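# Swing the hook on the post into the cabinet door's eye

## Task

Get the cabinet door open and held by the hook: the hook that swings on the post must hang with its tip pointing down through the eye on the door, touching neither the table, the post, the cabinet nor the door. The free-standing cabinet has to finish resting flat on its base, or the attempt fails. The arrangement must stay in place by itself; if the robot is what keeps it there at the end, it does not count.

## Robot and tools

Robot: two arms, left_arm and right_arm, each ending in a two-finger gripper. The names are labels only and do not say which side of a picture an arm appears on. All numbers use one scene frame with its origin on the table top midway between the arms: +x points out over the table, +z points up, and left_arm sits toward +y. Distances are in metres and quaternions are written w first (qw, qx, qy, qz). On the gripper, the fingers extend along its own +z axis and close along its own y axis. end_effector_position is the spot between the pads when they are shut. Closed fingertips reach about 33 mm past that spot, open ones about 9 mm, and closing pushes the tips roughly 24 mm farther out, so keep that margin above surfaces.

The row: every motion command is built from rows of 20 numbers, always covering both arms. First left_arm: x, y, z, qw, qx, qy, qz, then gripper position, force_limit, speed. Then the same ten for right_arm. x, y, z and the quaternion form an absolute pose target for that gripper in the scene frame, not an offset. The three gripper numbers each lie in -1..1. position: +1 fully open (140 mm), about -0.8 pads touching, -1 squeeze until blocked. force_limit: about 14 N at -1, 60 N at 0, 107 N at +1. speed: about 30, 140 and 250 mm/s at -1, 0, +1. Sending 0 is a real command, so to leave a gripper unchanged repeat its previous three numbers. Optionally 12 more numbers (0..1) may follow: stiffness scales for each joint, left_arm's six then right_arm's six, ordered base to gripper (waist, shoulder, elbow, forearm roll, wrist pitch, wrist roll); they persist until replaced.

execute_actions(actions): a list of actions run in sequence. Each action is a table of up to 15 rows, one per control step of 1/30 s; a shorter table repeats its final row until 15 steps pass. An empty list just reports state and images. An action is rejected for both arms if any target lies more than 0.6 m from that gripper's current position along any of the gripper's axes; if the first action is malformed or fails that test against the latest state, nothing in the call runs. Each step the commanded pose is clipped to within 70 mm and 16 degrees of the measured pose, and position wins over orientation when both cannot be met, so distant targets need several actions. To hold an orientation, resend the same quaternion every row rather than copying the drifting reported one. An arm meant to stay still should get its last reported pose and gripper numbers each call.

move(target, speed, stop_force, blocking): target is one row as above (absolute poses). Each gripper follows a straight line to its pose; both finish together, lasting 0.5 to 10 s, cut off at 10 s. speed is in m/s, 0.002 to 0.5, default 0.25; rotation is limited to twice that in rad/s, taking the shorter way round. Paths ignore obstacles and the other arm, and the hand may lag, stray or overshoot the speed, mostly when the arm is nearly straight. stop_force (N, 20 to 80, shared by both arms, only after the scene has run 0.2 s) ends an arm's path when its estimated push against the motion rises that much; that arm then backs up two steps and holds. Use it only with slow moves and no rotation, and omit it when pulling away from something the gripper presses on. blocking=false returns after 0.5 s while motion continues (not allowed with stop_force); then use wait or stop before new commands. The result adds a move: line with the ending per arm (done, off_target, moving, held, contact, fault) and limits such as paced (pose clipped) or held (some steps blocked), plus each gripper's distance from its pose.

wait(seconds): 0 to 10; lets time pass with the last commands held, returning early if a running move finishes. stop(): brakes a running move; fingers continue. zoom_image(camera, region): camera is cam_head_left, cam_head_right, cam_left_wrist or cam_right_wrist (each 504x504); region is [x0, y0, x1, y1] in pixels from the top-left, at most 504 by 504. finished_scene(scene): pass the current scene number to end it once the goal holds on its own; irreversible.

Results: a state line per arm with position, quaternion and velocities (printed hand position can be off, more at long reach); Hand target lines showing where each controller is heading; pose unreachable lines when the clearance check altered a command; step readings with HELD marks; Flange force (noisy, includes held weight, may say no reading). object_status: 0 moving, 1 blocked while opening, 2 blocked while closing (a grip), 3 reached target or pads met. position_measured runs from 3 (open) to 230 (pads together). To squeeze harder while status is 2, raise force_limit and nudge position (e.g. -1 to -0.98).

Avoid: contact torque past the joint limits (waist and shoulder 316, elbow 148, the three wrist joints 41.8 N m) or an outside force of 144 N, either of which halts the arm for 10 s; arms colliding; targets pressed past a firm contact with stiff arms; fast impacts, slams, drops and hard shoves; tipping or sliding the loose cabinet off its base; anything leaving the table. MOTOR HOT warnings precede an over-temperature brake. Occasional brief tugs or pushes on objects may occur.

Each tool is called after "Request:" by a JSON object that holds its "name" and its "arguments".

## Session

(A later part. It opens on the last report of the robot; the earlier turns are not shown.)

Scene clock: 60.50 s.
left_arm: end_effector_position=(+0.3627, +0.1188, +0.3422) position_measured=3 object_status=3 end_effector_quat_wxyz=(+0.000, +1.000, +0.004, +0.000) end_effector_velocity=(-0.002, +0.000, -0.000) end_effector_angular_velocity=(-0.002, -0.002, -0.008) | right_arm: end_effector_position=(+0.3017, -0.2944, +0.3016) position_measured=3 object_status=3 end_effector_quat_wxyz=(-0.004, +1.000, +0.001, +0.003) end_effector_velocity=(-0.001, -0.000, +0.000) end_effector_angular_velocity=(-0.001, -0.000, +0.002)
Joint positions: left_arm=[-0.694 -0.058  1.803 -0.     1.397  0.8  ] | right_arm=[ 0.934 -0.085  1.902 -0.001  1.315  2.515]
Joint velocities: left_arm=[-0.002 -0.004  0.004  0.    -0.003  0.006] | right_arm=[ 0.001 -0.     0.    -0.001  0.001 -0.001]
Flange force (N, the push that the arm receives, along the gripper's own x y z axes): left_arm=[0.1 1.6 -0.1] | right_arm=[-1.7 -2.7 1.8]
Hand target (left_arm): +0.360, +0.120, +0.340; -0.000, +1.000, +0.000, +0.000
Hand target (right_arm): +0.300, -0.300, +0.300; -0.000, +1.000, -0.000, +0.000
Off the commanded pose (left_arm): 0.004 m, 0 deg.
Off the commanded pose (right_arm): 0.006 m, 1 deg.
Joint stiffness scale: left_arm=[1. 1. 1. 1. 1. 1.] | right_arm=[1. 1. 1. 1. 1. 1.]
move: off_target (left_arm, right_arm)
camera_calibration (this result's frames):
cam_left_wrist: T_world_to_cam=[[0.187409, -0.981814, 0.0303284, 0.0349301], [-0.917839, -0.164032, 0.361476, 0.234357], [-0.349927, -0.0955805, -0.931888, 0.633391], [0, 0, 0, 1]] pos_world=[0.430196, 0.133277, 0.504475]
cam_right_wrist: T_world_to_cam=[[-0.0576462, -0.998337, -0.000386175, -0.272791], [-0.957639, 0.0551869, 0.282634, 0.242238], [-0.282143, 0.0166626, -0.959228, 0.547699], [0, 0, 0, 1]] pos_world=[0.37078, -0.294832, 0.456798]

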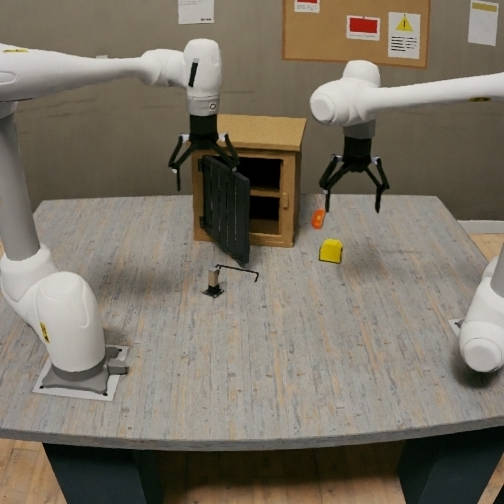

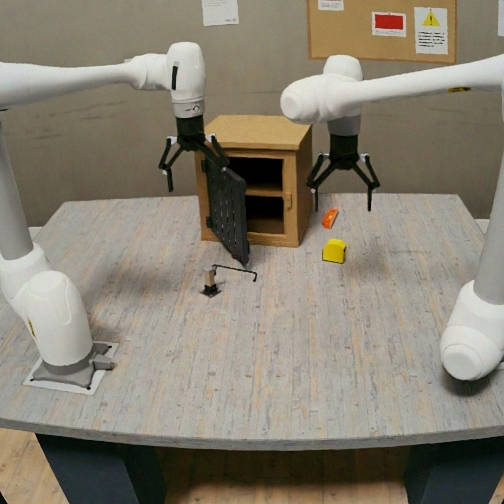

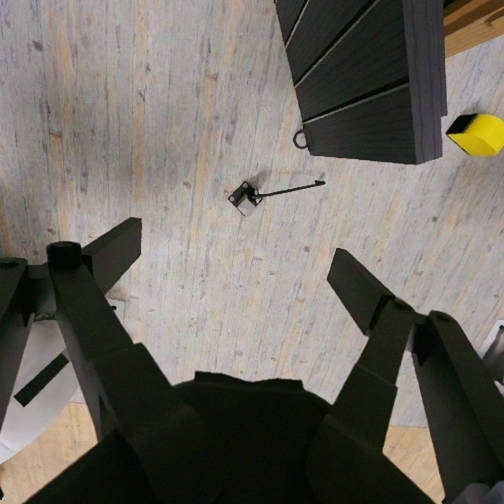

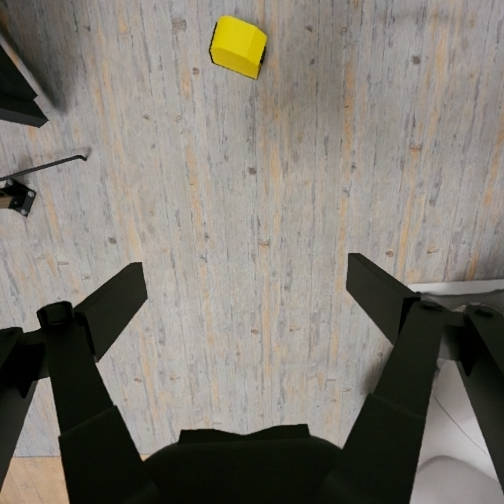

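Request:
{"name": "move", "arguments": {"target": [0.50,0.03,0.37,0,0.96,0.28,0,1,0,0,0.3,-0.3,0.3,0,1,0,0,1,0,0]}}

Request:
{"name": "move", "arguments": {"target": [0.527,-0.004,0.28,0,0.96,0.28,0,1,0,0,0.3,-0.3,0.3,0,1,0,0,1,0,0], "speed": 0.15}}

Request:
{"name": "move", "arguments": {"target": [0.551,-0.041,0.28,0,0.96,0.28,0,1,0,0,0.3,-0.3,0.3,0,1,0,0,1,0,0], "speed": 0.03}}

Request:
{"name": "move", "arguments": {"target": [0.50,0.03,0.38,0,0.96,0.28,0,1,0,0,0.3,-0.3,0.3,0,1,0,0,1,0,0], "speed": 0.15}}

Request:
{"name": "move", "arguments": {"target": [0.385,0.045,0.36,0,0.588,0.809,0,-0.3,-1,0,0.3,-0.3,0.3,0,1,0,0,1,0,0], "speed": 0.3}}

Request:
{"name": "move", "arguments": {"target": [0.385,0.045,0.14,0,0.588,0.809,0,-0.3,-1,0,0.3,-0.25,0.2,0,1,0,0,1,0,0], "speed": 0.15}}

Scene clock: 73.33 s.
left_arm: end_effector_position=(+0.4970, +0.0305, +0.3683) position_measured=3 object_status=3 end_effector_quat_wxyz=(-0.000, +0.961, +0.277, -0.000) end_effector_velocity=(+0.002, +0.000, +0.001) end_effector_angular_velocity=(+0.000, +0.002, +0.009) | right_arm: end_effector_position=(+0.3017, -0.2944, +0.3016) position_measured=3 object_status=3 end_effector_quat_wxyz=(-0.004, +1.000, +0.001, +0.003) end_effector_velocity=(+0.001, -0.000, -0.001) end_effector_angular_velocity=(+0.000, +0.002, -0.002)
Joint positions: left_arm=[-0.651  0.193  1.485 -0.     1.463  0.289] | right_arm=[ 0.934 -0.085  1.902 -0.001  1.315  2.515]
Joint velocities: left_arm=[ 0.003  0.003 -0.005 -0.001  0.003 -0.006] | right_arm=[-0.002  0.001  0.     0.002 -0.    -0.001]
Flange force (N, the push that the arm receives, along the gripper's own x y z axes): left_arm=[1.9 -2.5 1.3] | right_arm=[-1.6 -3.3 1.6]
Hand target (left_arm): +0.500, +0.030, +0.370; +0.000, +0.960, +0.280, -0.000
Hand target (right_arm): +0.300, -0.300, +0.300; -0.000, +1.000, -0.000, +0.000
Off the commanded pose (left_arm): 0.003 m, 0 deg.
Off the commanded pose (right_arm): 0.006 m, 1 deg.
Joint stiffness scale: left_arm=[1. 1. 1. 1. 1. 1.] | right_arm=[1. 1. 1. 1. 1. 1.]
move: off_target (right_arm)
camera_calibration (this result's frames):
cam_left_wrist: T_world_to_cam=[[0.675662, -0.736625, 0.0294014, -0.327559], [-0.694162, -0.622272, 0.361823, 0.236443], [-0.248232, -0.26488, -0.931783, 0.650812], [0, 0, 0, 1]] pos_world=[0.547001, 0.0782309, 0.530496]
cam_right_wrist: T_world_to_cam=[[-0.0576458, -0.998337, -0.000385533, -0.272791], [-0.957639, 0.0551866, 0.282635, 0.242237], [-0.282143, 0.0166619, -0.959228, 0.547698], [0, 0, 0, 1]] pos_world=[0.37078, -0.294832, 0.456798]

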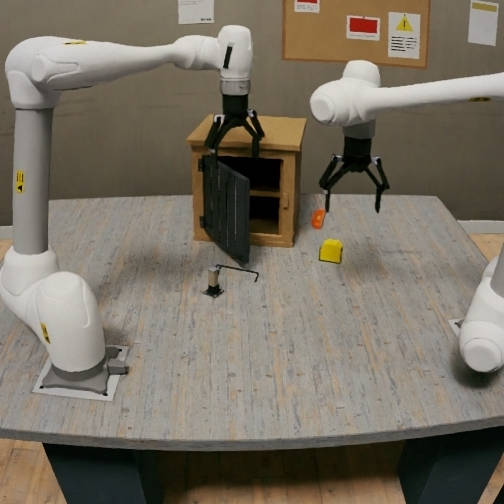

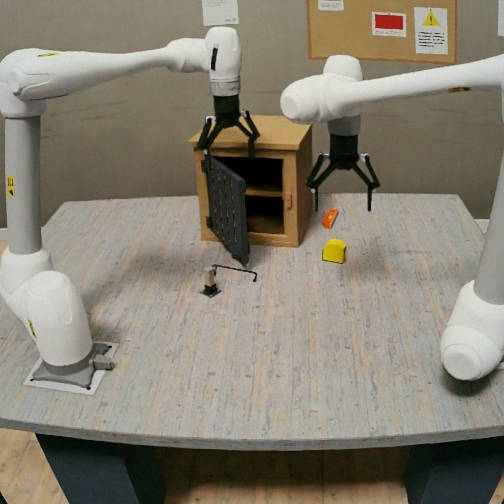

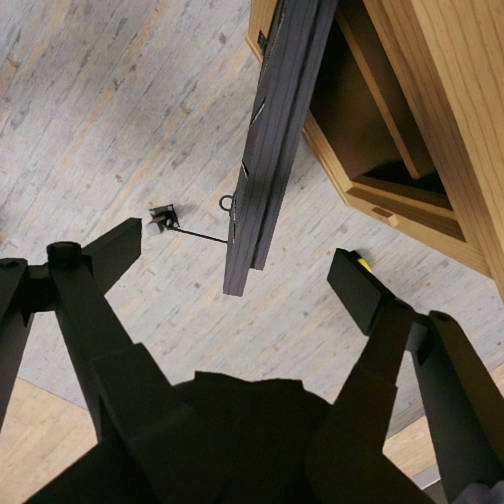

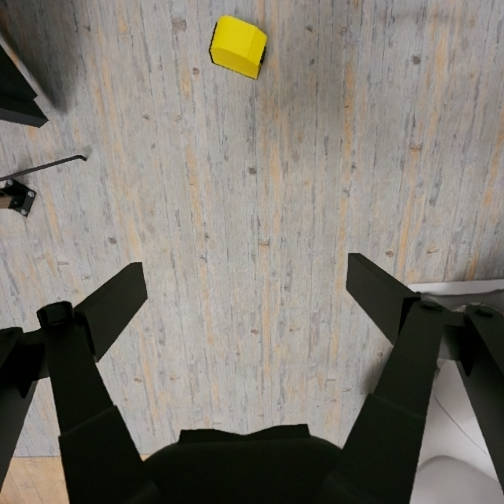

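Scene clock: 74.47 s.
left_arm: end_effector_position=(+0.5286, -0.0040, +0.2863) position_measured=3 object_status=3 end_effector_quat_wxyz=(+0.003, +0.960, +0.279, +0.002) end_effector_velocity=(+0.001, -0.001, -0.001) end_effector_angular_velocity=(-0.002, -0.002, +0.000) | right_arm: end_effector_position=(+0.3017, -0.2944, +0.3016) position_measured=3 object_status=3 end_effector_quat_wxyz=(-0.004, +1.000, +0.001, +0.003) end_effector_velocity=(-0.000, +0.000, +0.000) end_effector_angular_velocity=(+0.001, +0.000, -0.000)
Joint positions: left_arm=[-0.658  0.286  1.517 -0.     1.332  0.278] | right_arm=[ 0.934 -0.085  1.902 -0.001  1.315  2.515]
Joint velocities: left_arm=[ 0.     0.001 -0.    -0.    -0.004  0.   ] | right_arm=[ 0.    -0.    -0.     0.001 -0.     0.   ]
Flange force (N, the push that the arm receives, along the gripper's own x y z axes): left_arm=[0.9 -1.8 1.3] | right_arm=[-3.4 -2.8 0.4]
Hand target (left_arm): +0.527, -0.004, +0.280; -0.000, +0.960, +0.280, +0.000
Hand target (right_arm): +0.300, -0.300, +0.300; -0.000, +1.000, -0.000, +0.000
Off the commanded pose (left_arm): 0.007 m, 0 deg.
Off the commanded pose (right_arm): 0.006 m, 1 deg.
Joint stiffness scale: left_arm=[1. 1. 1. 1. 1. 1.] | right_arm=[1. 1. 1. 1. 1. 1.]
move: off_target (left_arm, right_arm)
camera_calibration (this result's frames):
cam_left_wrist: T_world_to_cam=[[0.678543, -0.733632, 0.0369207, -0.375578], [-0.693603, -0.62335, 0.361041, 0.266386], [-0.241857, -0.27059, -0.931819, 0.569734], [0, 0, 0, 1]] pos_world=[0.577406, 0.0446797, 0.448579]
cam_right_wrist: T_world_to_cam=[[-0.0576487, -0.998337, -0.000381834, -0.272794], [-0.957638, 0.0551905, 0.282637, 0.242238], [-0.282146, 0.0166593, -0.959227, 0.547696], [0, 0, 0, 1]] pos_world=[0.37078, -0.294834, 0.456795]

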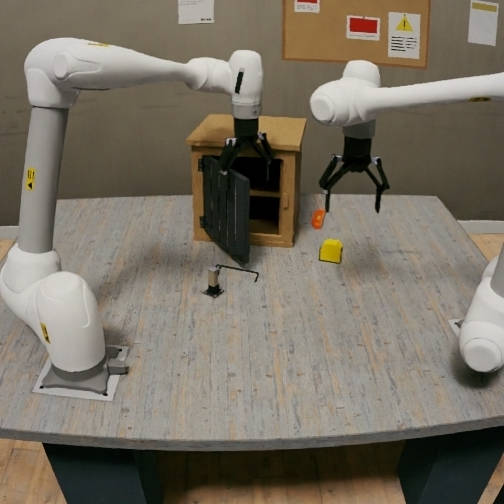

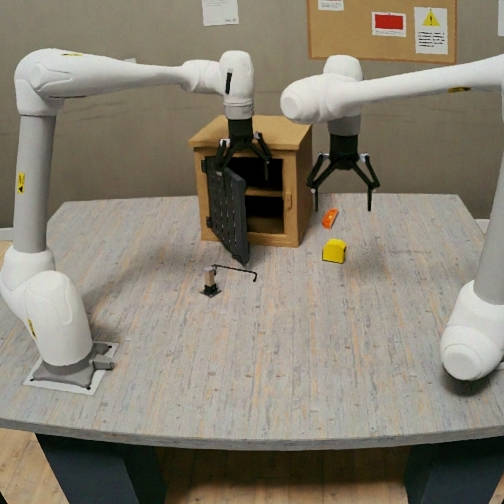

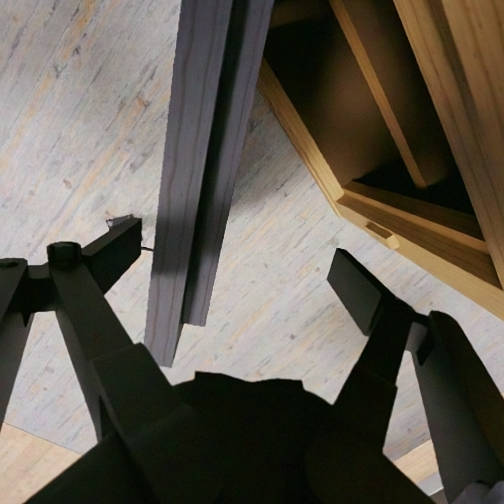

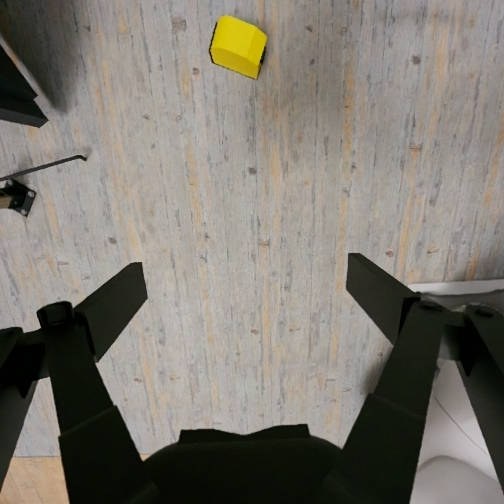

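Scene clock: 76.23 s.
left_arm: end_effector_position=(+0.5495, -0.0382, +0.2789) position_measured=3 object_status=3 end_effector_quat_wxyz=(-0.000, +0.960, +0.279, -0.000) end_effector_velocity=(+0.002, -0.000, +0.001) end_effector_angular_velocity=(+0.001, -0.000, +0.001) | right_arm: end_effector_position=(+0.3017, -0.2944, +0.3016) position_measured=3 object_status=3 end_effector_quat_wxyz=(-0.004, +1.000, +0.001, +0.003) end_effector_velocity=(+0.001, -0.001, +0.000) end_effector_angular_velocity=(-0.001, -0.001, -0.000)
Joint positions: left_arm=[-0.673  0.352  1.441 -0.     1.349  0.263] | right_arm=[ 0.934 -0.085  1.902 -0.001  1.315  2.515]
Joint velocities: left_arm=[ 0.001  0.002 -0.005  0.001  0.003 -0.001] | right_arm=[-0.001 -0.     0.    -0.002 -0.     0.   ]
Flange force (N, the push that the arm receives, along the gripper's own x y z axes): left_arm=[2.5 1.6 2.0] | right_arm=[-1.9 -2.3 0.7]
Hand target (left_arm): +0.551, -0.041, +0.280; +0.000, +0.960, +0.280, +0.000
Hand target (right_arm): +0.300, -0.300, +0.300; -0.000, +1.000, -0.000, +0.000
Off the commanded pose (left_arm): 0.003 m, 0 deg.
Off the commanded pose (right_arm): 0.006 m, 1 deg.
Joint stiffness scale: left_arm=[1. 1. 1. 1. 1. 1.] | right_arm=[1. 1. 1. 1. 1. 1.]
move: off_target (right_arm)
camera_calibration (this result's frames):
cam_left_wrist: T_world_to_cam=[[0.678741, -0.733793, 0.0293181, -0.412563], [-0.691535, -0.625197, 0.361813, 0.260952], [-0.247166, -0.265852, -0.931789, 0.561715], [0, 0, 0, 1]] pos_world=[0.599318, 0.00974372, 0.44108]
cam_right_wrist: T_world_to_cam=[[-0.0576488, -0.998337, -0.000381858, -0.272794], [-0.957638, 0.0551905, 0.282637, 0.242238], [-0.282146, 0.0166594, -0.959227, 0.547696], [0, 0, 0, 1]] pos_world=[0.37078, -0.294834, 0.456795]

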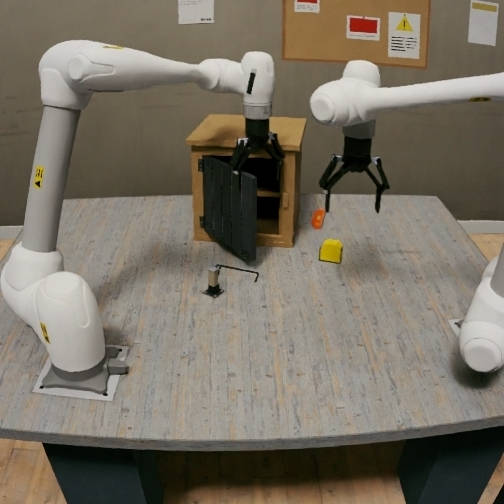

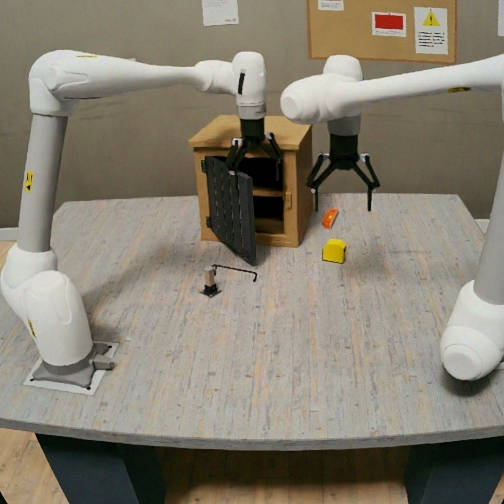

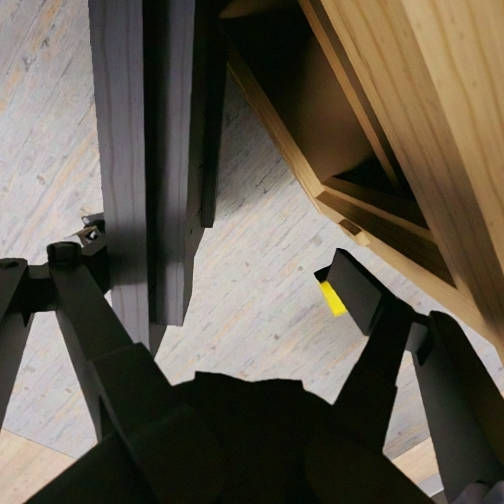

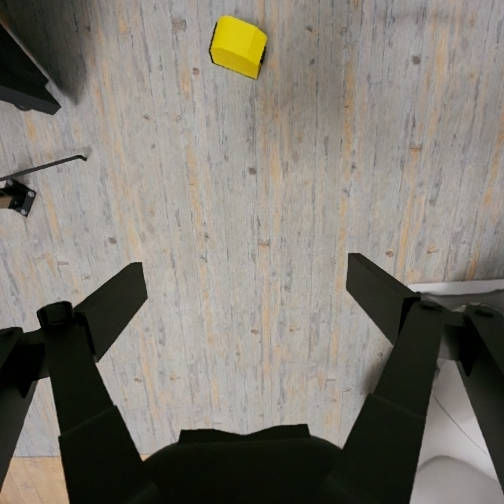

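Scene clock: 77.60 s.
left_arm: end_effector_position=(+0.5029, +0.0259, +0.3814) position_measured=3 object_status=3 end_effector_quat_wxyz=(+0.003, +0.960, +0.281, +0.002) end_effector_velocity=(-0.001, +0.001, +0.002) end_effector_angular_velocity=(+0.001, +0.001, -0.001) | right_arm: end_effector_position=(+0.3017, -0.2944, +0.3016) position_measured=3 object_status=3 end_effector_quat_wxyz=(-0.004, +1.000, +0.001, +0.003) end_effector_velocity=(+0.001, -0.000, +0.000) end_effector_angular_velocity=(-0.000, -0.002, +0.001)
Joint positions: left_arm=[-0.65   0.2    1.454 -0.     1.482  0.28 ] | right_arm=[ 0.934 -0.085  1.902 -0.001  1.315  2.515]
Joint velocities: left_arm=[ 0.001 -0.002 -0.001  0.     0.004  0.002] | right_arm=[-0.    -0.     0.    -0.002 -0.    -0.001]
Flange force (N, the push that the arm receives, along the gripper's own x y z axes): left_arm=[0.7 -3.9 1.3] | right_arm=[-1.8 -3.3 0.9]
Hand target (left_arm): +0.500, +0.030, +0.380; +0.000, +0.960, +0.280, -0.000
Hand target (right_arm): +0.300, -0.300, +0.300; -0.000, +1.000, -0.000, +0.000
Off the commanded pose (left_arm): 0.005 m, 0 deg.
Off the commanded pose (right_arm): 0.006 m, 1 deg.
Joint stiffness scale: left_arm=[1. 1. 1. 1. 1. 1.] | right_arm=[1. 1. 1. 1. 1. 1.]
move: off_target (left_arm, right_arm)
camera_calibration (this result's frames):
cam_left_wrist: T_world_to_cam=[[0.68267, -0.729834, 0.0361249, -0.341626], [-0.689879, -0.627422, 0.36112, 0.231127], [-0.240892, -0.271447, -0.931819, 0.659792], [0, 0, 0, 1]] pos_world=[0.551606, 0.0747831, 0.543683]
cam_right_wrist: T_world_to_cam=[[-0.057649, -0.998337, -0.000381574, -0.272794], [-0.957638, 0.0551908, 0.282637, 0.242238], [-0.282146, 0.0166592, -0.959227, 0.547696], [0, 0, 0, 1]] pos_world=[0.37078, -0.294834, 0.456795]

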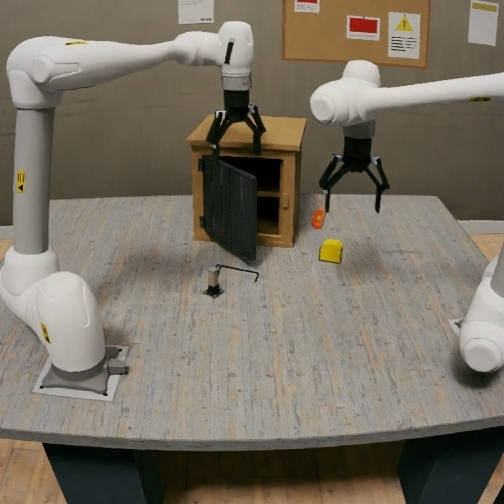

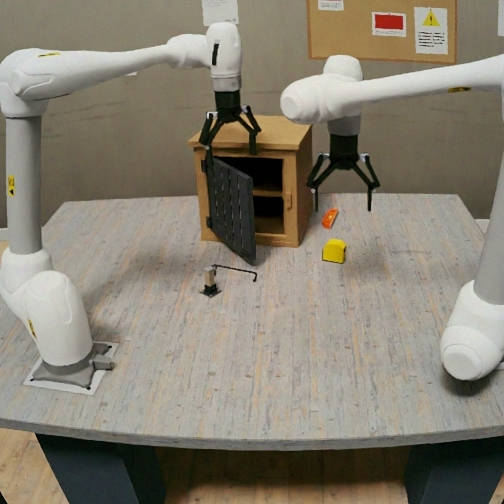

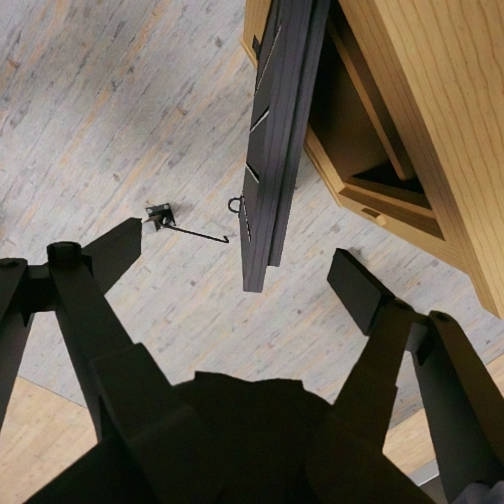

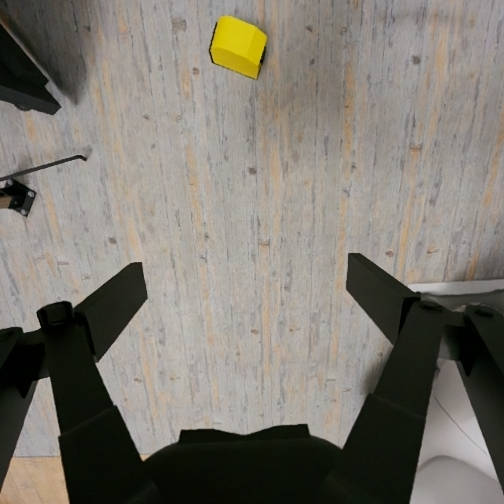

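Scene clock: 80.30 s.
left_arm: end_effector_position=(+0.3875, +0.0439, +0.3619) position_measured=167 object_status=3 end_effector_quat_wxyz=(+0.000, +0.589, +0.808, -0.000) end_effector_velocity=(-0.001, +0.000, -0.001) end_effector_angular_velocity=(+0.002, +0.001, +0.010) | right_arm: end_effector_position=(+0.3017, -0.2944, +0.3016) position_measured=3 object_status=3 end_effector_quat_wxyz=(-0.004, +1.000, +0.001, +0.003) end_effector_velocity=(-0.000, +0.000, +0.000) end_effector_angular_velocity=(+0.001, -0.001, +0.000)
Joint positions: left_arm=[-0.757  0.048  1.662 -0.     1.432 -1.137] | right_arm=[ 0.934 -0.085  1.902 -0.001  1.315  2.515]
Joint velocities: left_arm=[-0.001 -0.     0.001  0.     0.    -0.012] | right_arm=[ 0.    -0.001 -0.    -0.    -0.    -0.   ]
Flange force (N, the push that the arm receives, along the gripper's own x y z axes): left_arm=[0.3 -2.2 3.5] | right_arm=[-1.3 -2.8 0.7]
Hand target (left_arm): +0.385, +0.045, +0.360; +0.000, +0.588, +0.809, +0.000
Hand target (right_arm): +0.300, -0.300, +0.300; -0.000, +1.000, -0.000, +0.000
Off the commanded pose (left_arm): 0.003 m, 0 deg.
Off the commanded pose (right_arm): 0.006 m, 1 deg.
Joint stiffness scale: left_arm=[1. 1. 1. 1. 1. 1.] | right_arm=[1. 1. 1. 1. 1. 1.]
move: off_target (right_arm)
camera_calibration (this result's frames):
cam_left_wrist: T_world_to_cam=[[0.881233, 0.471765, 0.0294478, -0.376197], [0.430559, -0.82685, 0.361852, -0.255847], [0.195058, -0.306197, -0.93177, 0.451249], [0, 0, 0, 1]] pos_world=[0.353654, 0.1041, 0.524118]
cam_right_wrist: T_world_to_cam=[[-0.0576488, -0.998337, -0.000381417, -0.272794], [-0.957638, 0.0551907, 0.282637, 0.242238], [-0.282146, 0.016659, -0.959227, 0.547696], [0, 0, 0, 1]] pos_world=[0.37078, -0.294834, 0.456795]

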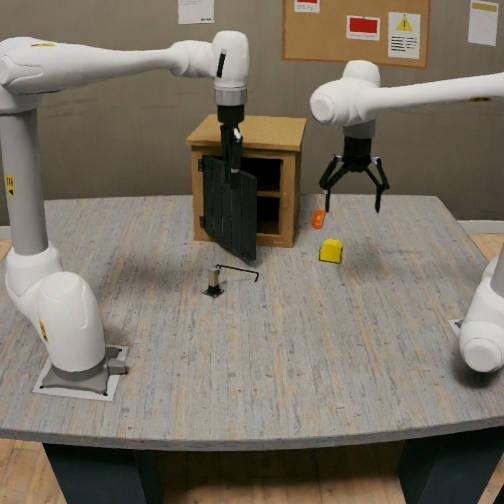

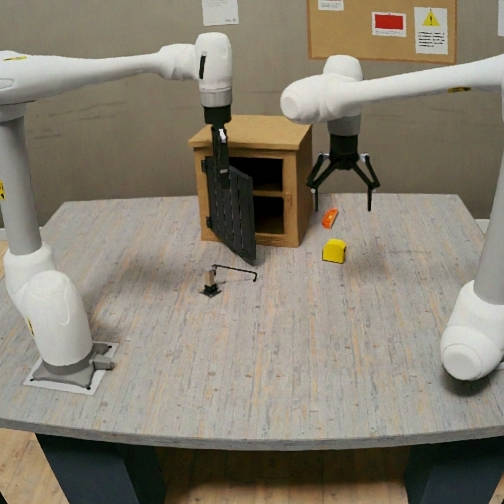

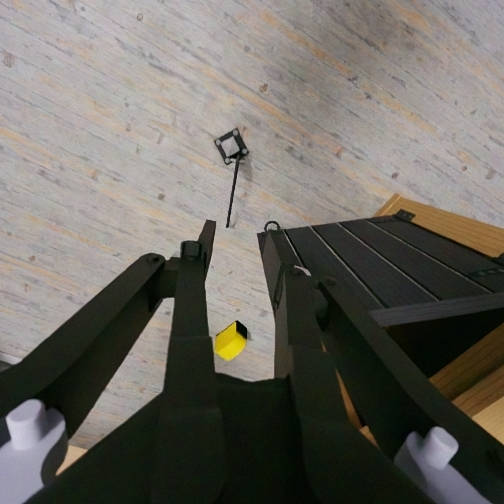

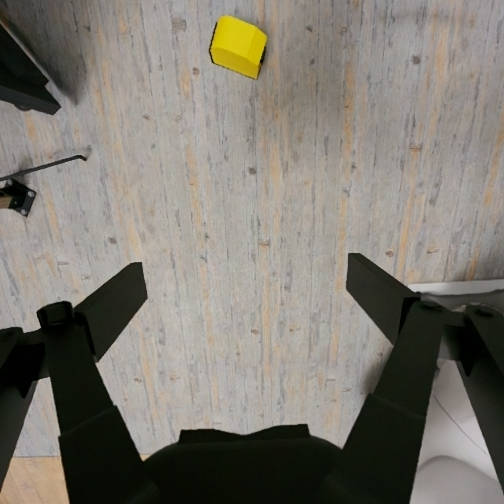

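Scene clock: 82.27 s.
left_arm: end_effector_position=(+0.3874, +0.0437, +0.1458) position_measured=167 object_status=3 end_effector_quat_wxyz=(+0.004, +0.589, +0.808, -0.001) end_effector_velocity=(-0.000, -0.001, -0.001) end_effector_angular_velocity=(-0.002, -0.003, -0.002) | right_arm: end_effector_position=(+0.3027, -0.2504, +0.2050) position_measured=3 object_status=3 end_effector_quat_wxyz=(-0.001, +1.000, -0.001, +0.001) end_effector_velocity=(-0.001, +0.001, -0.000) end_effector_angular_velocity=(+0.002, +0.001, -0.001)
Joint positions: left_arm=[-0.758  0.163  1.945 -0.     1.026 -1.139] | right_arm=[ 0.981  0.037  1.967 -0.001  1.135  2.566]
Joint velocities: left_arm=[-0.002  0.     0.002  0.001 -0.005 -0.   ] | right_arm=[ 0.     0.001  0.     0.003 -0.002  0.001]
Flange force (N, the push that the arm receives, along the gripper's own x y z axes): left_arm=[1.0 0.3 1.1] | right_arm=[-2.3 -1.7 1.2]
Hand target (left_arm): +0.385, +0.045, +0.140; -0.000, +0.588, +0.809, -0.000
Hand target (right_arm): +0.300, -0.250, +0.200; -0.000, +1.000, +0.000, -0.000
Off the commanded pose (left_arm): 0.006 m, 0 deg.
Off the commanded pose (right_arm): 0.006 m, 0 deg.
Joint stiffness scale: left_arm=[1. 1. 1. 1. 1. 1.] | right_arm=[1. 1. 1. 1. 1. 1.]
move: off_target (left_arm, right_arm)
camera_calibration (this result's frames):
cam_left_wrist: T_world_to_cam=[[0.880523, 0.472972, 0.0312443, -0.36972], [0.429793, -0.824458, 0.368167, -0.178498], [0.199893, -0.310751, -0.929234, 0.247799], [0, 0, 0, 1]] pos_world=[0.352731, 0.104707, 0.307532]
cam_right_wrist: T_world_to_cam=[[-0.0610481, -0.998121, 0.00522142, -0.22891], [-0.956277, 0.0599861, 0.286246, 0.268068], [-0.286022, 0.0124817, -0.958142, 0.45448], [0, 0, 0, 1]] pos_world=[0.372364, -0.250233, 0.359918]

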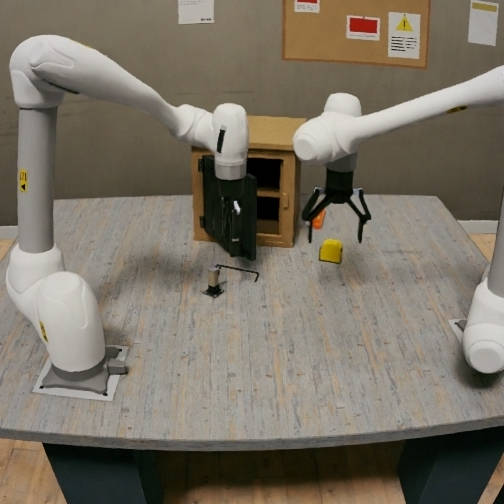

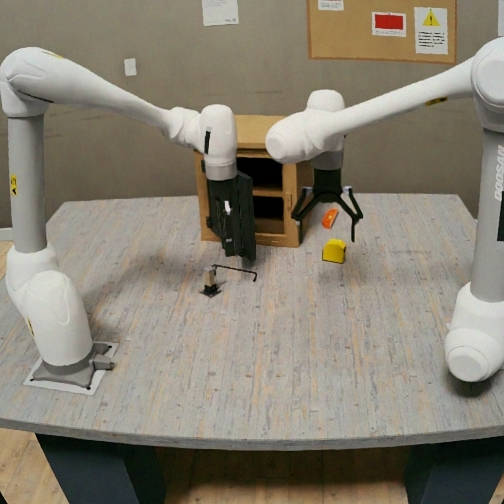

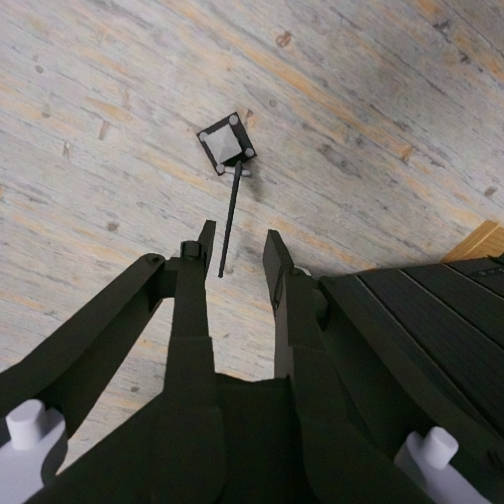

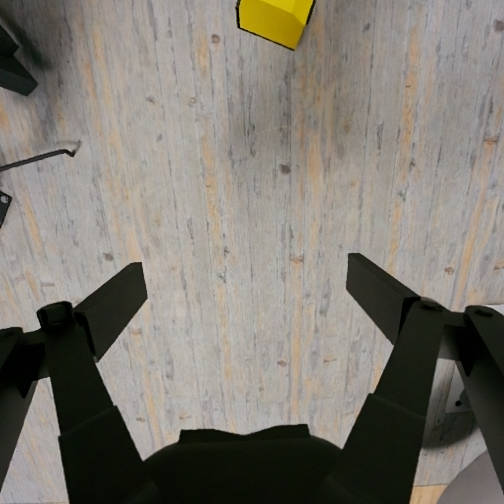

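Request:
{"name": "move", "arguments": {"target": [0.376,0.033,0.056,0,0.6,0.8,0,-0.3,-1,0,0.3,-0.25,0.2,0,1,0,0,1,0,0], "speed": 0.08}}

Request:
{"name": "move", "arguments": {"target": [0.376,0.033,0.056,0,0.6,0.8,0,-1,-0.7,-0.5,0.3,-0.25,0.2,0,1,0,0,1,0,0]}}

Request:
{"name": "move", "arguments": {"target": [0.377,0.032,0.1,0,0.6,0.8,0,-1,-0.7,-0.5,0.3,-0.25,0.2,0,1,0,0,1,0,0], "speed": 0.03}}

Request:
{"name": "zoom_image", "arguments": {"camera": "cam_head_left", "region": [190,210,290,310]}}

Scene clock: 91.93 s.
left_arm: end_effector_position=(+0.3792, +0.0307, +0.0614) position_measured=167 object_status=3 end_effector_quat_wxyz=(+0.004, +0.599, +0.801, -0.001) end_effector_velocity=(+0.001, -0.001, -0.000) end_effector_angular_velocity=(-0.003, -0.002, +0.001) | right_arm: end_effector_position=(+0.3027, -0.2503, +0.2050) position_measured=3 object_status=3 end_effector_quat_wxyz=(-0.001, +1.000, -0.001, +0.001) end_effector_velocity=(+0.000, +0.000, +0.000) end_effector_angular_velocity=(+0.001, -0.001, -0.000)
Joint positions: left_arm=[-0.783  0.253  2.014 -0.     0.866 -1.139] | right_arm=[ 0.981  0.037  1.967 -0.001  1.135  2.566]
Joint velocities: left_arm=[ 0.     0.     0.001 -0.    -0.005 -0.   ] | right_arm=[-0. -0. -0. -0. -0.  0.]
Flange force (N, the push that the arm receives, along the gripper's own x y z axes): left_arm=[2.1 1.5 0.6] | right_arm=[-2.0 -2.4 1.3]
Hand target (left_arm): +0.376, +0.033, +0.056; -0.000, +0.600, +0.800, +0.000
Hand target (right_arm): +0.300, -0.250, +0.200; +0.000, +1.000, +0.000, -0.000
Off the commanded pose (left_arm): 0.007 m, 0 deg.
Off the commanded pose (right_arm): 0.006 m, 0 deg.
Joint stiffness scale: left_arm=[1. 1. 1. 1. 1. 1.] | right_arm=[1. 1. 1. 1. 1. 1.]
move: off_target (left_arm, right_arm)
camera_calibration (this result's frames):
cam_left_wrist: T_world_to_cam=[[0.892136, 0.45068, 0.0313148, -0.357465], [0.408879, -0.834978, 0.368279, -0.146334], [0.192123, -0.315751, -0.929188, 0.170099], [0, 0, 0, 1]] pos_world=[0.346061, 0.0926251, 0.223139]
cam_right_wrist: T_world_to_cam=[[-0.0612928, -0.998107, 0.00512078, -0.228735], [-0.95628, 0.0601926, 0.286193, 0.268147], [-0.285959, 0.0126447, -0.958158, 0.454441], [0, 0, 0, 1]] pos_world=[0.372355, -0.250189, 0.359856]

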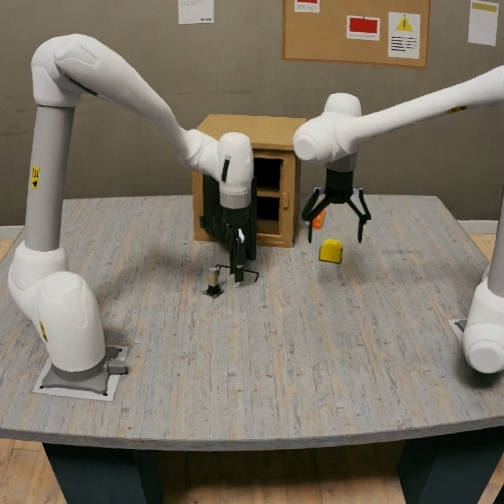

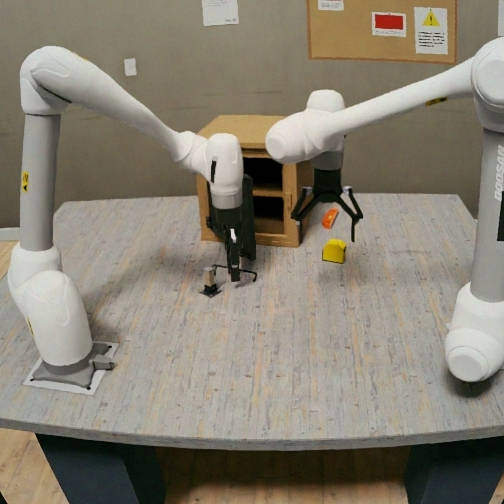

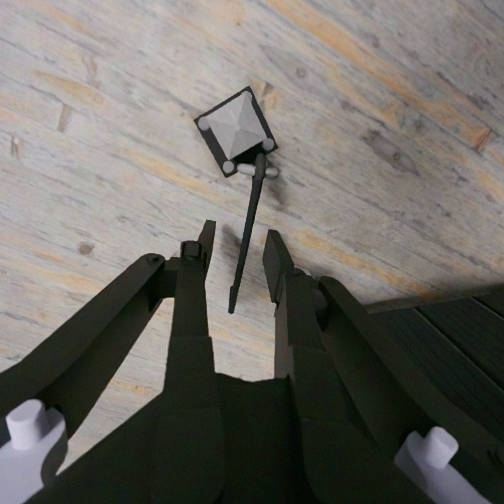

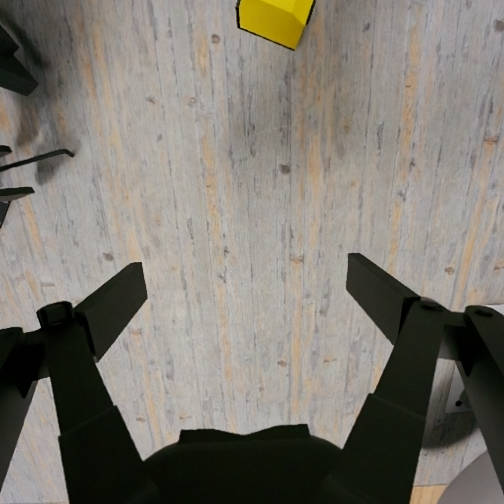

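Scene clock: 92.63 s.
left_arm: end_effector_position=(+0.3793, +0.0307, +0.0613) position_measured=224 object_status=2 end_effector_quat_wxyz=(+0.004, +0.599, +0.801, -0.001) end_effector_velocity=(-0.001, -0.000, +0.000) end_effector_angular_velocity=(+0.001, +0.001, +0.000) | right_arm: end_effector_position=(+0.3027, -0.2503, +0.2050) position_measured=3 object_status=3 end_effector_quat_wxyz=(-0.001, +1.000, -0.001, +0.001) end_effector_velocity=(+0.001, -0.000, +0.000) end_effector_angular_velocity=(+0.000, -0.002, -0.003)
Joint positions: left_arm=[-0.783  0.254  2.014 -0.     0.866 -1.139] | right_arm=[ 0.981  0.037  1.967 -0.001  1.135  2.566]
Joint velocities: left_arm=[-0.001 -0.    -0.    -0.001  0.002 -0.001] | right_arm=[-0.001 -0.001  0.    -0.002 -0.001  0.003]
Flange force (N, the push that the arm receives, along the gripper's own x y z axes): left_arm=[3.9 8.0 -3.1] | right_arm=[-2.0 -2.8 1.4]
Hand target (left_arm): +0.376, +0.033, +0.056; -0.000, +0.600, +0.800, +0.000
Hand target (right_arm): +0.300, -0.250, +0.200; +0.000, +1.000, +0.000, -0.000
Off the commanded pose (left_arm): 0.007 m, 0 deg.
Off the commanded pose (right_arm): 0.006 m, 0 deg.
Joint stiffness scale: left_arm=[1. 1. 1. 1. 1. 1.] | right_arm=[1. 1. 1. 1. 1. 1.]
move: off_target (left_arm, right_arm)
camera_calibration (this result's frames):
cam_left_wrist: T_world_to_cam=[[0.892135, 0.450679, 0.0313484, -0.357481], [0.408842, -0.834943, 0.368401, -0.146368], [0.192205, -0.315847, -0.929138, 0.169959], [0, 0, 0, 1]] pos_world=[0.346096, 0.0925812, 0.223044]
cam_right_wrist: T_world_to_cam=[[-0.0612836, -0.998107, 0.00513402, -0.228746], [-0.956278, 0.0601875, 0.2862, 0.268138], [-0.285967, 0.0126298, -0.958156, 0.454429], [0, 0, 0, 1]] pos_world=[0.372347, -0.250191, 0.359848]

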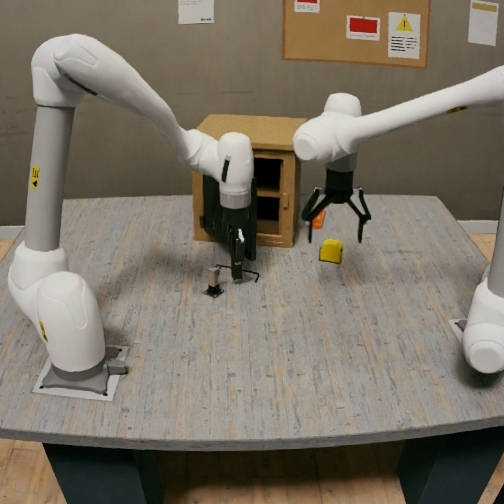

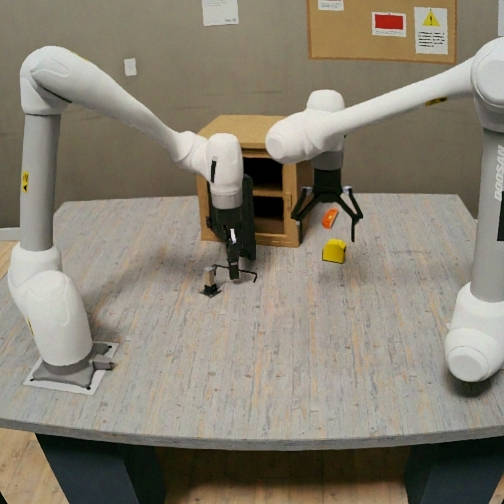

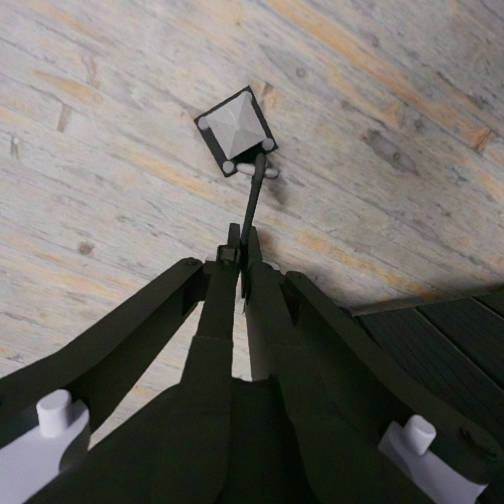

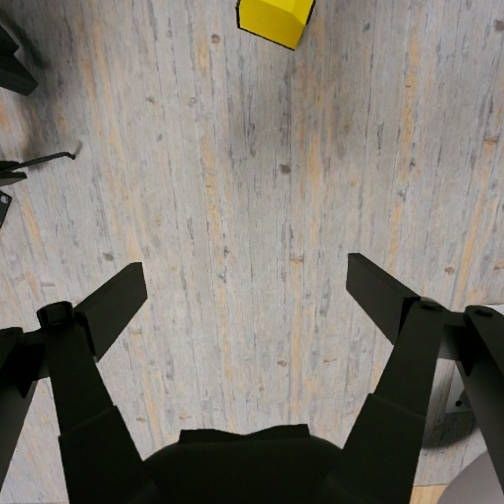

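Scene clock: 94.23 s.
left_arm: end_effector_position=(+0.3771, +0.0331, +0.0952) position_measured=224 object_status=2 end_effector_quat_wxyz=(-0.000, +0.599, +0.801, -0.000) end_effector_velocity=(-0.001, +0.000, +0.000) end_effector_angular_velocity=(+0.002, +0.002, -0.001) | right_arm: end_effector_position=(+0.3027, -0.2503, +0.2050) position_measured=3 object_status=3 end_effector_quat_wxyz=(-0.001, +1.000, -0.001, +0.001) end_effector_velocity=(+0.000, +0.000, +0.000) end_effector_angular_velocity=(+0.001, -0.002, +0.002)
Joint positions: left_arm=[-0.783  0.216  1.987 -0.     0.939 -1.139] | right_arm=[ 0.981  0.037  1.967 -0.001  1.135  2.566]
Joint velocities: left_arm=[-0.001  0.    -0.001 -0.001  0.003  0.001] | right_arm=[ 0.001 -0.001 -0.    -0.001 -0.001 -0.001]
Flange force (N, the push that the arm receives, along the gripper's own x y z axes): left_arm=[-6.2 11.0 8.5] | right_arm=[-1.6 -1.1 0.9]
Hand target (left_arm): +0.377, +0.032, +0.100; +0.000, +0.600, +0.800, +0.000
Hand target (right_arm): +0.300, -0.250, +0.200; +0.000, +1.000, +0.000, -0.000
Off the commanded pose (left_arm): 0.005 m, 0 deg.
Off the commanded pose (right_arm): 0.006 m, 0 deg.
Joint stiffness scale: left_arm=[1. 1. 1. 1. 1. 1.] | right_arm=[1. 1. 1. 1. 1. 1.]
move: off_target (left_arm, right_arm)
camera_calibration (this result's frames):
cam_left_wrist: T_world_to_cam=[[0.892341, 0.450411, 0.0292917, -0.35764], [0.410806, -0.837334, 0.360706, -0.1559], [0.186993, -0.30984, -0.932219, 0.204715], [0, 0, 0, 1]] pos_world=[0.344901, 0.0939733, 0.257549]
cam_right_wrist: T_world_to_cam=[[-0.0612834, -0.998107, 0.00513466, -0.228747], [-0.956278, 0.0601874, 0.2862, 0.268137], [-0.285967, 0.0126291, -0.958156, 0.454429], [0, 0, 0, 1]] pos_world=[0.372347, -0.250191, 0.359847]

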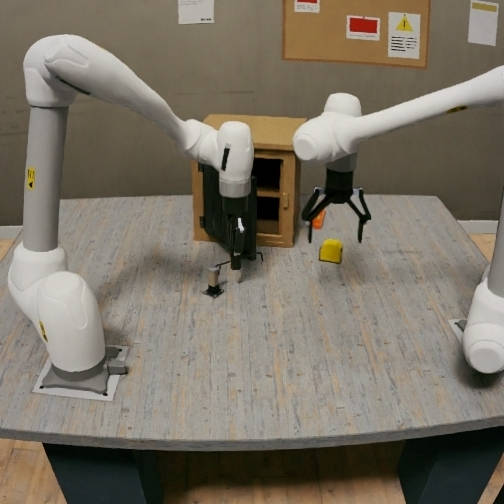

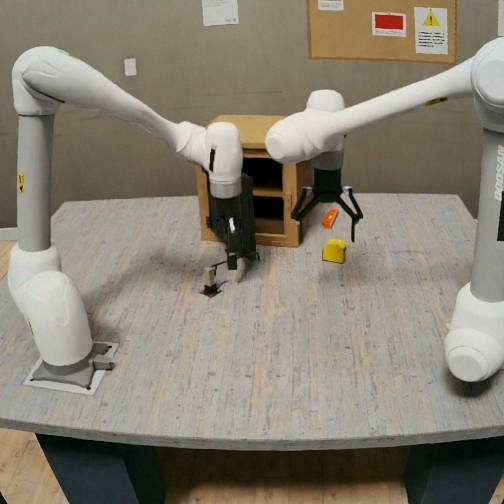

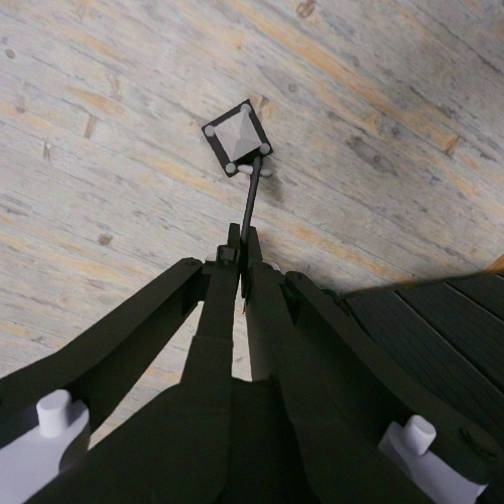

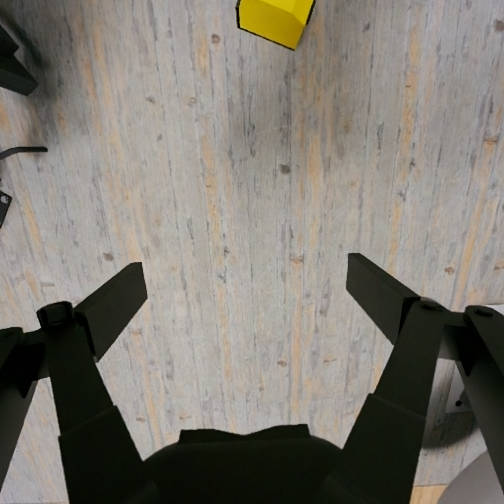

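Region (190, 210, 290, 310) of cam_head_left's 504x504 image, scaled by 5.040, with more detail than that image has.

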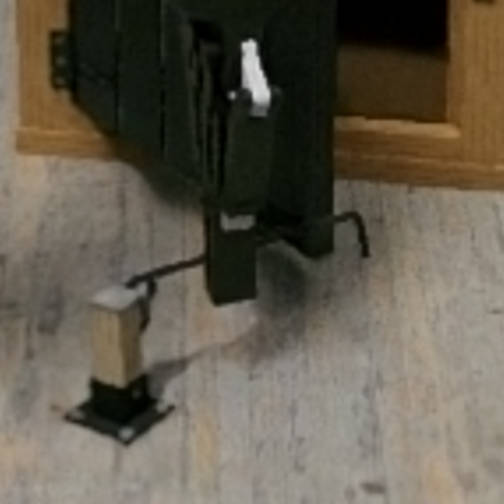

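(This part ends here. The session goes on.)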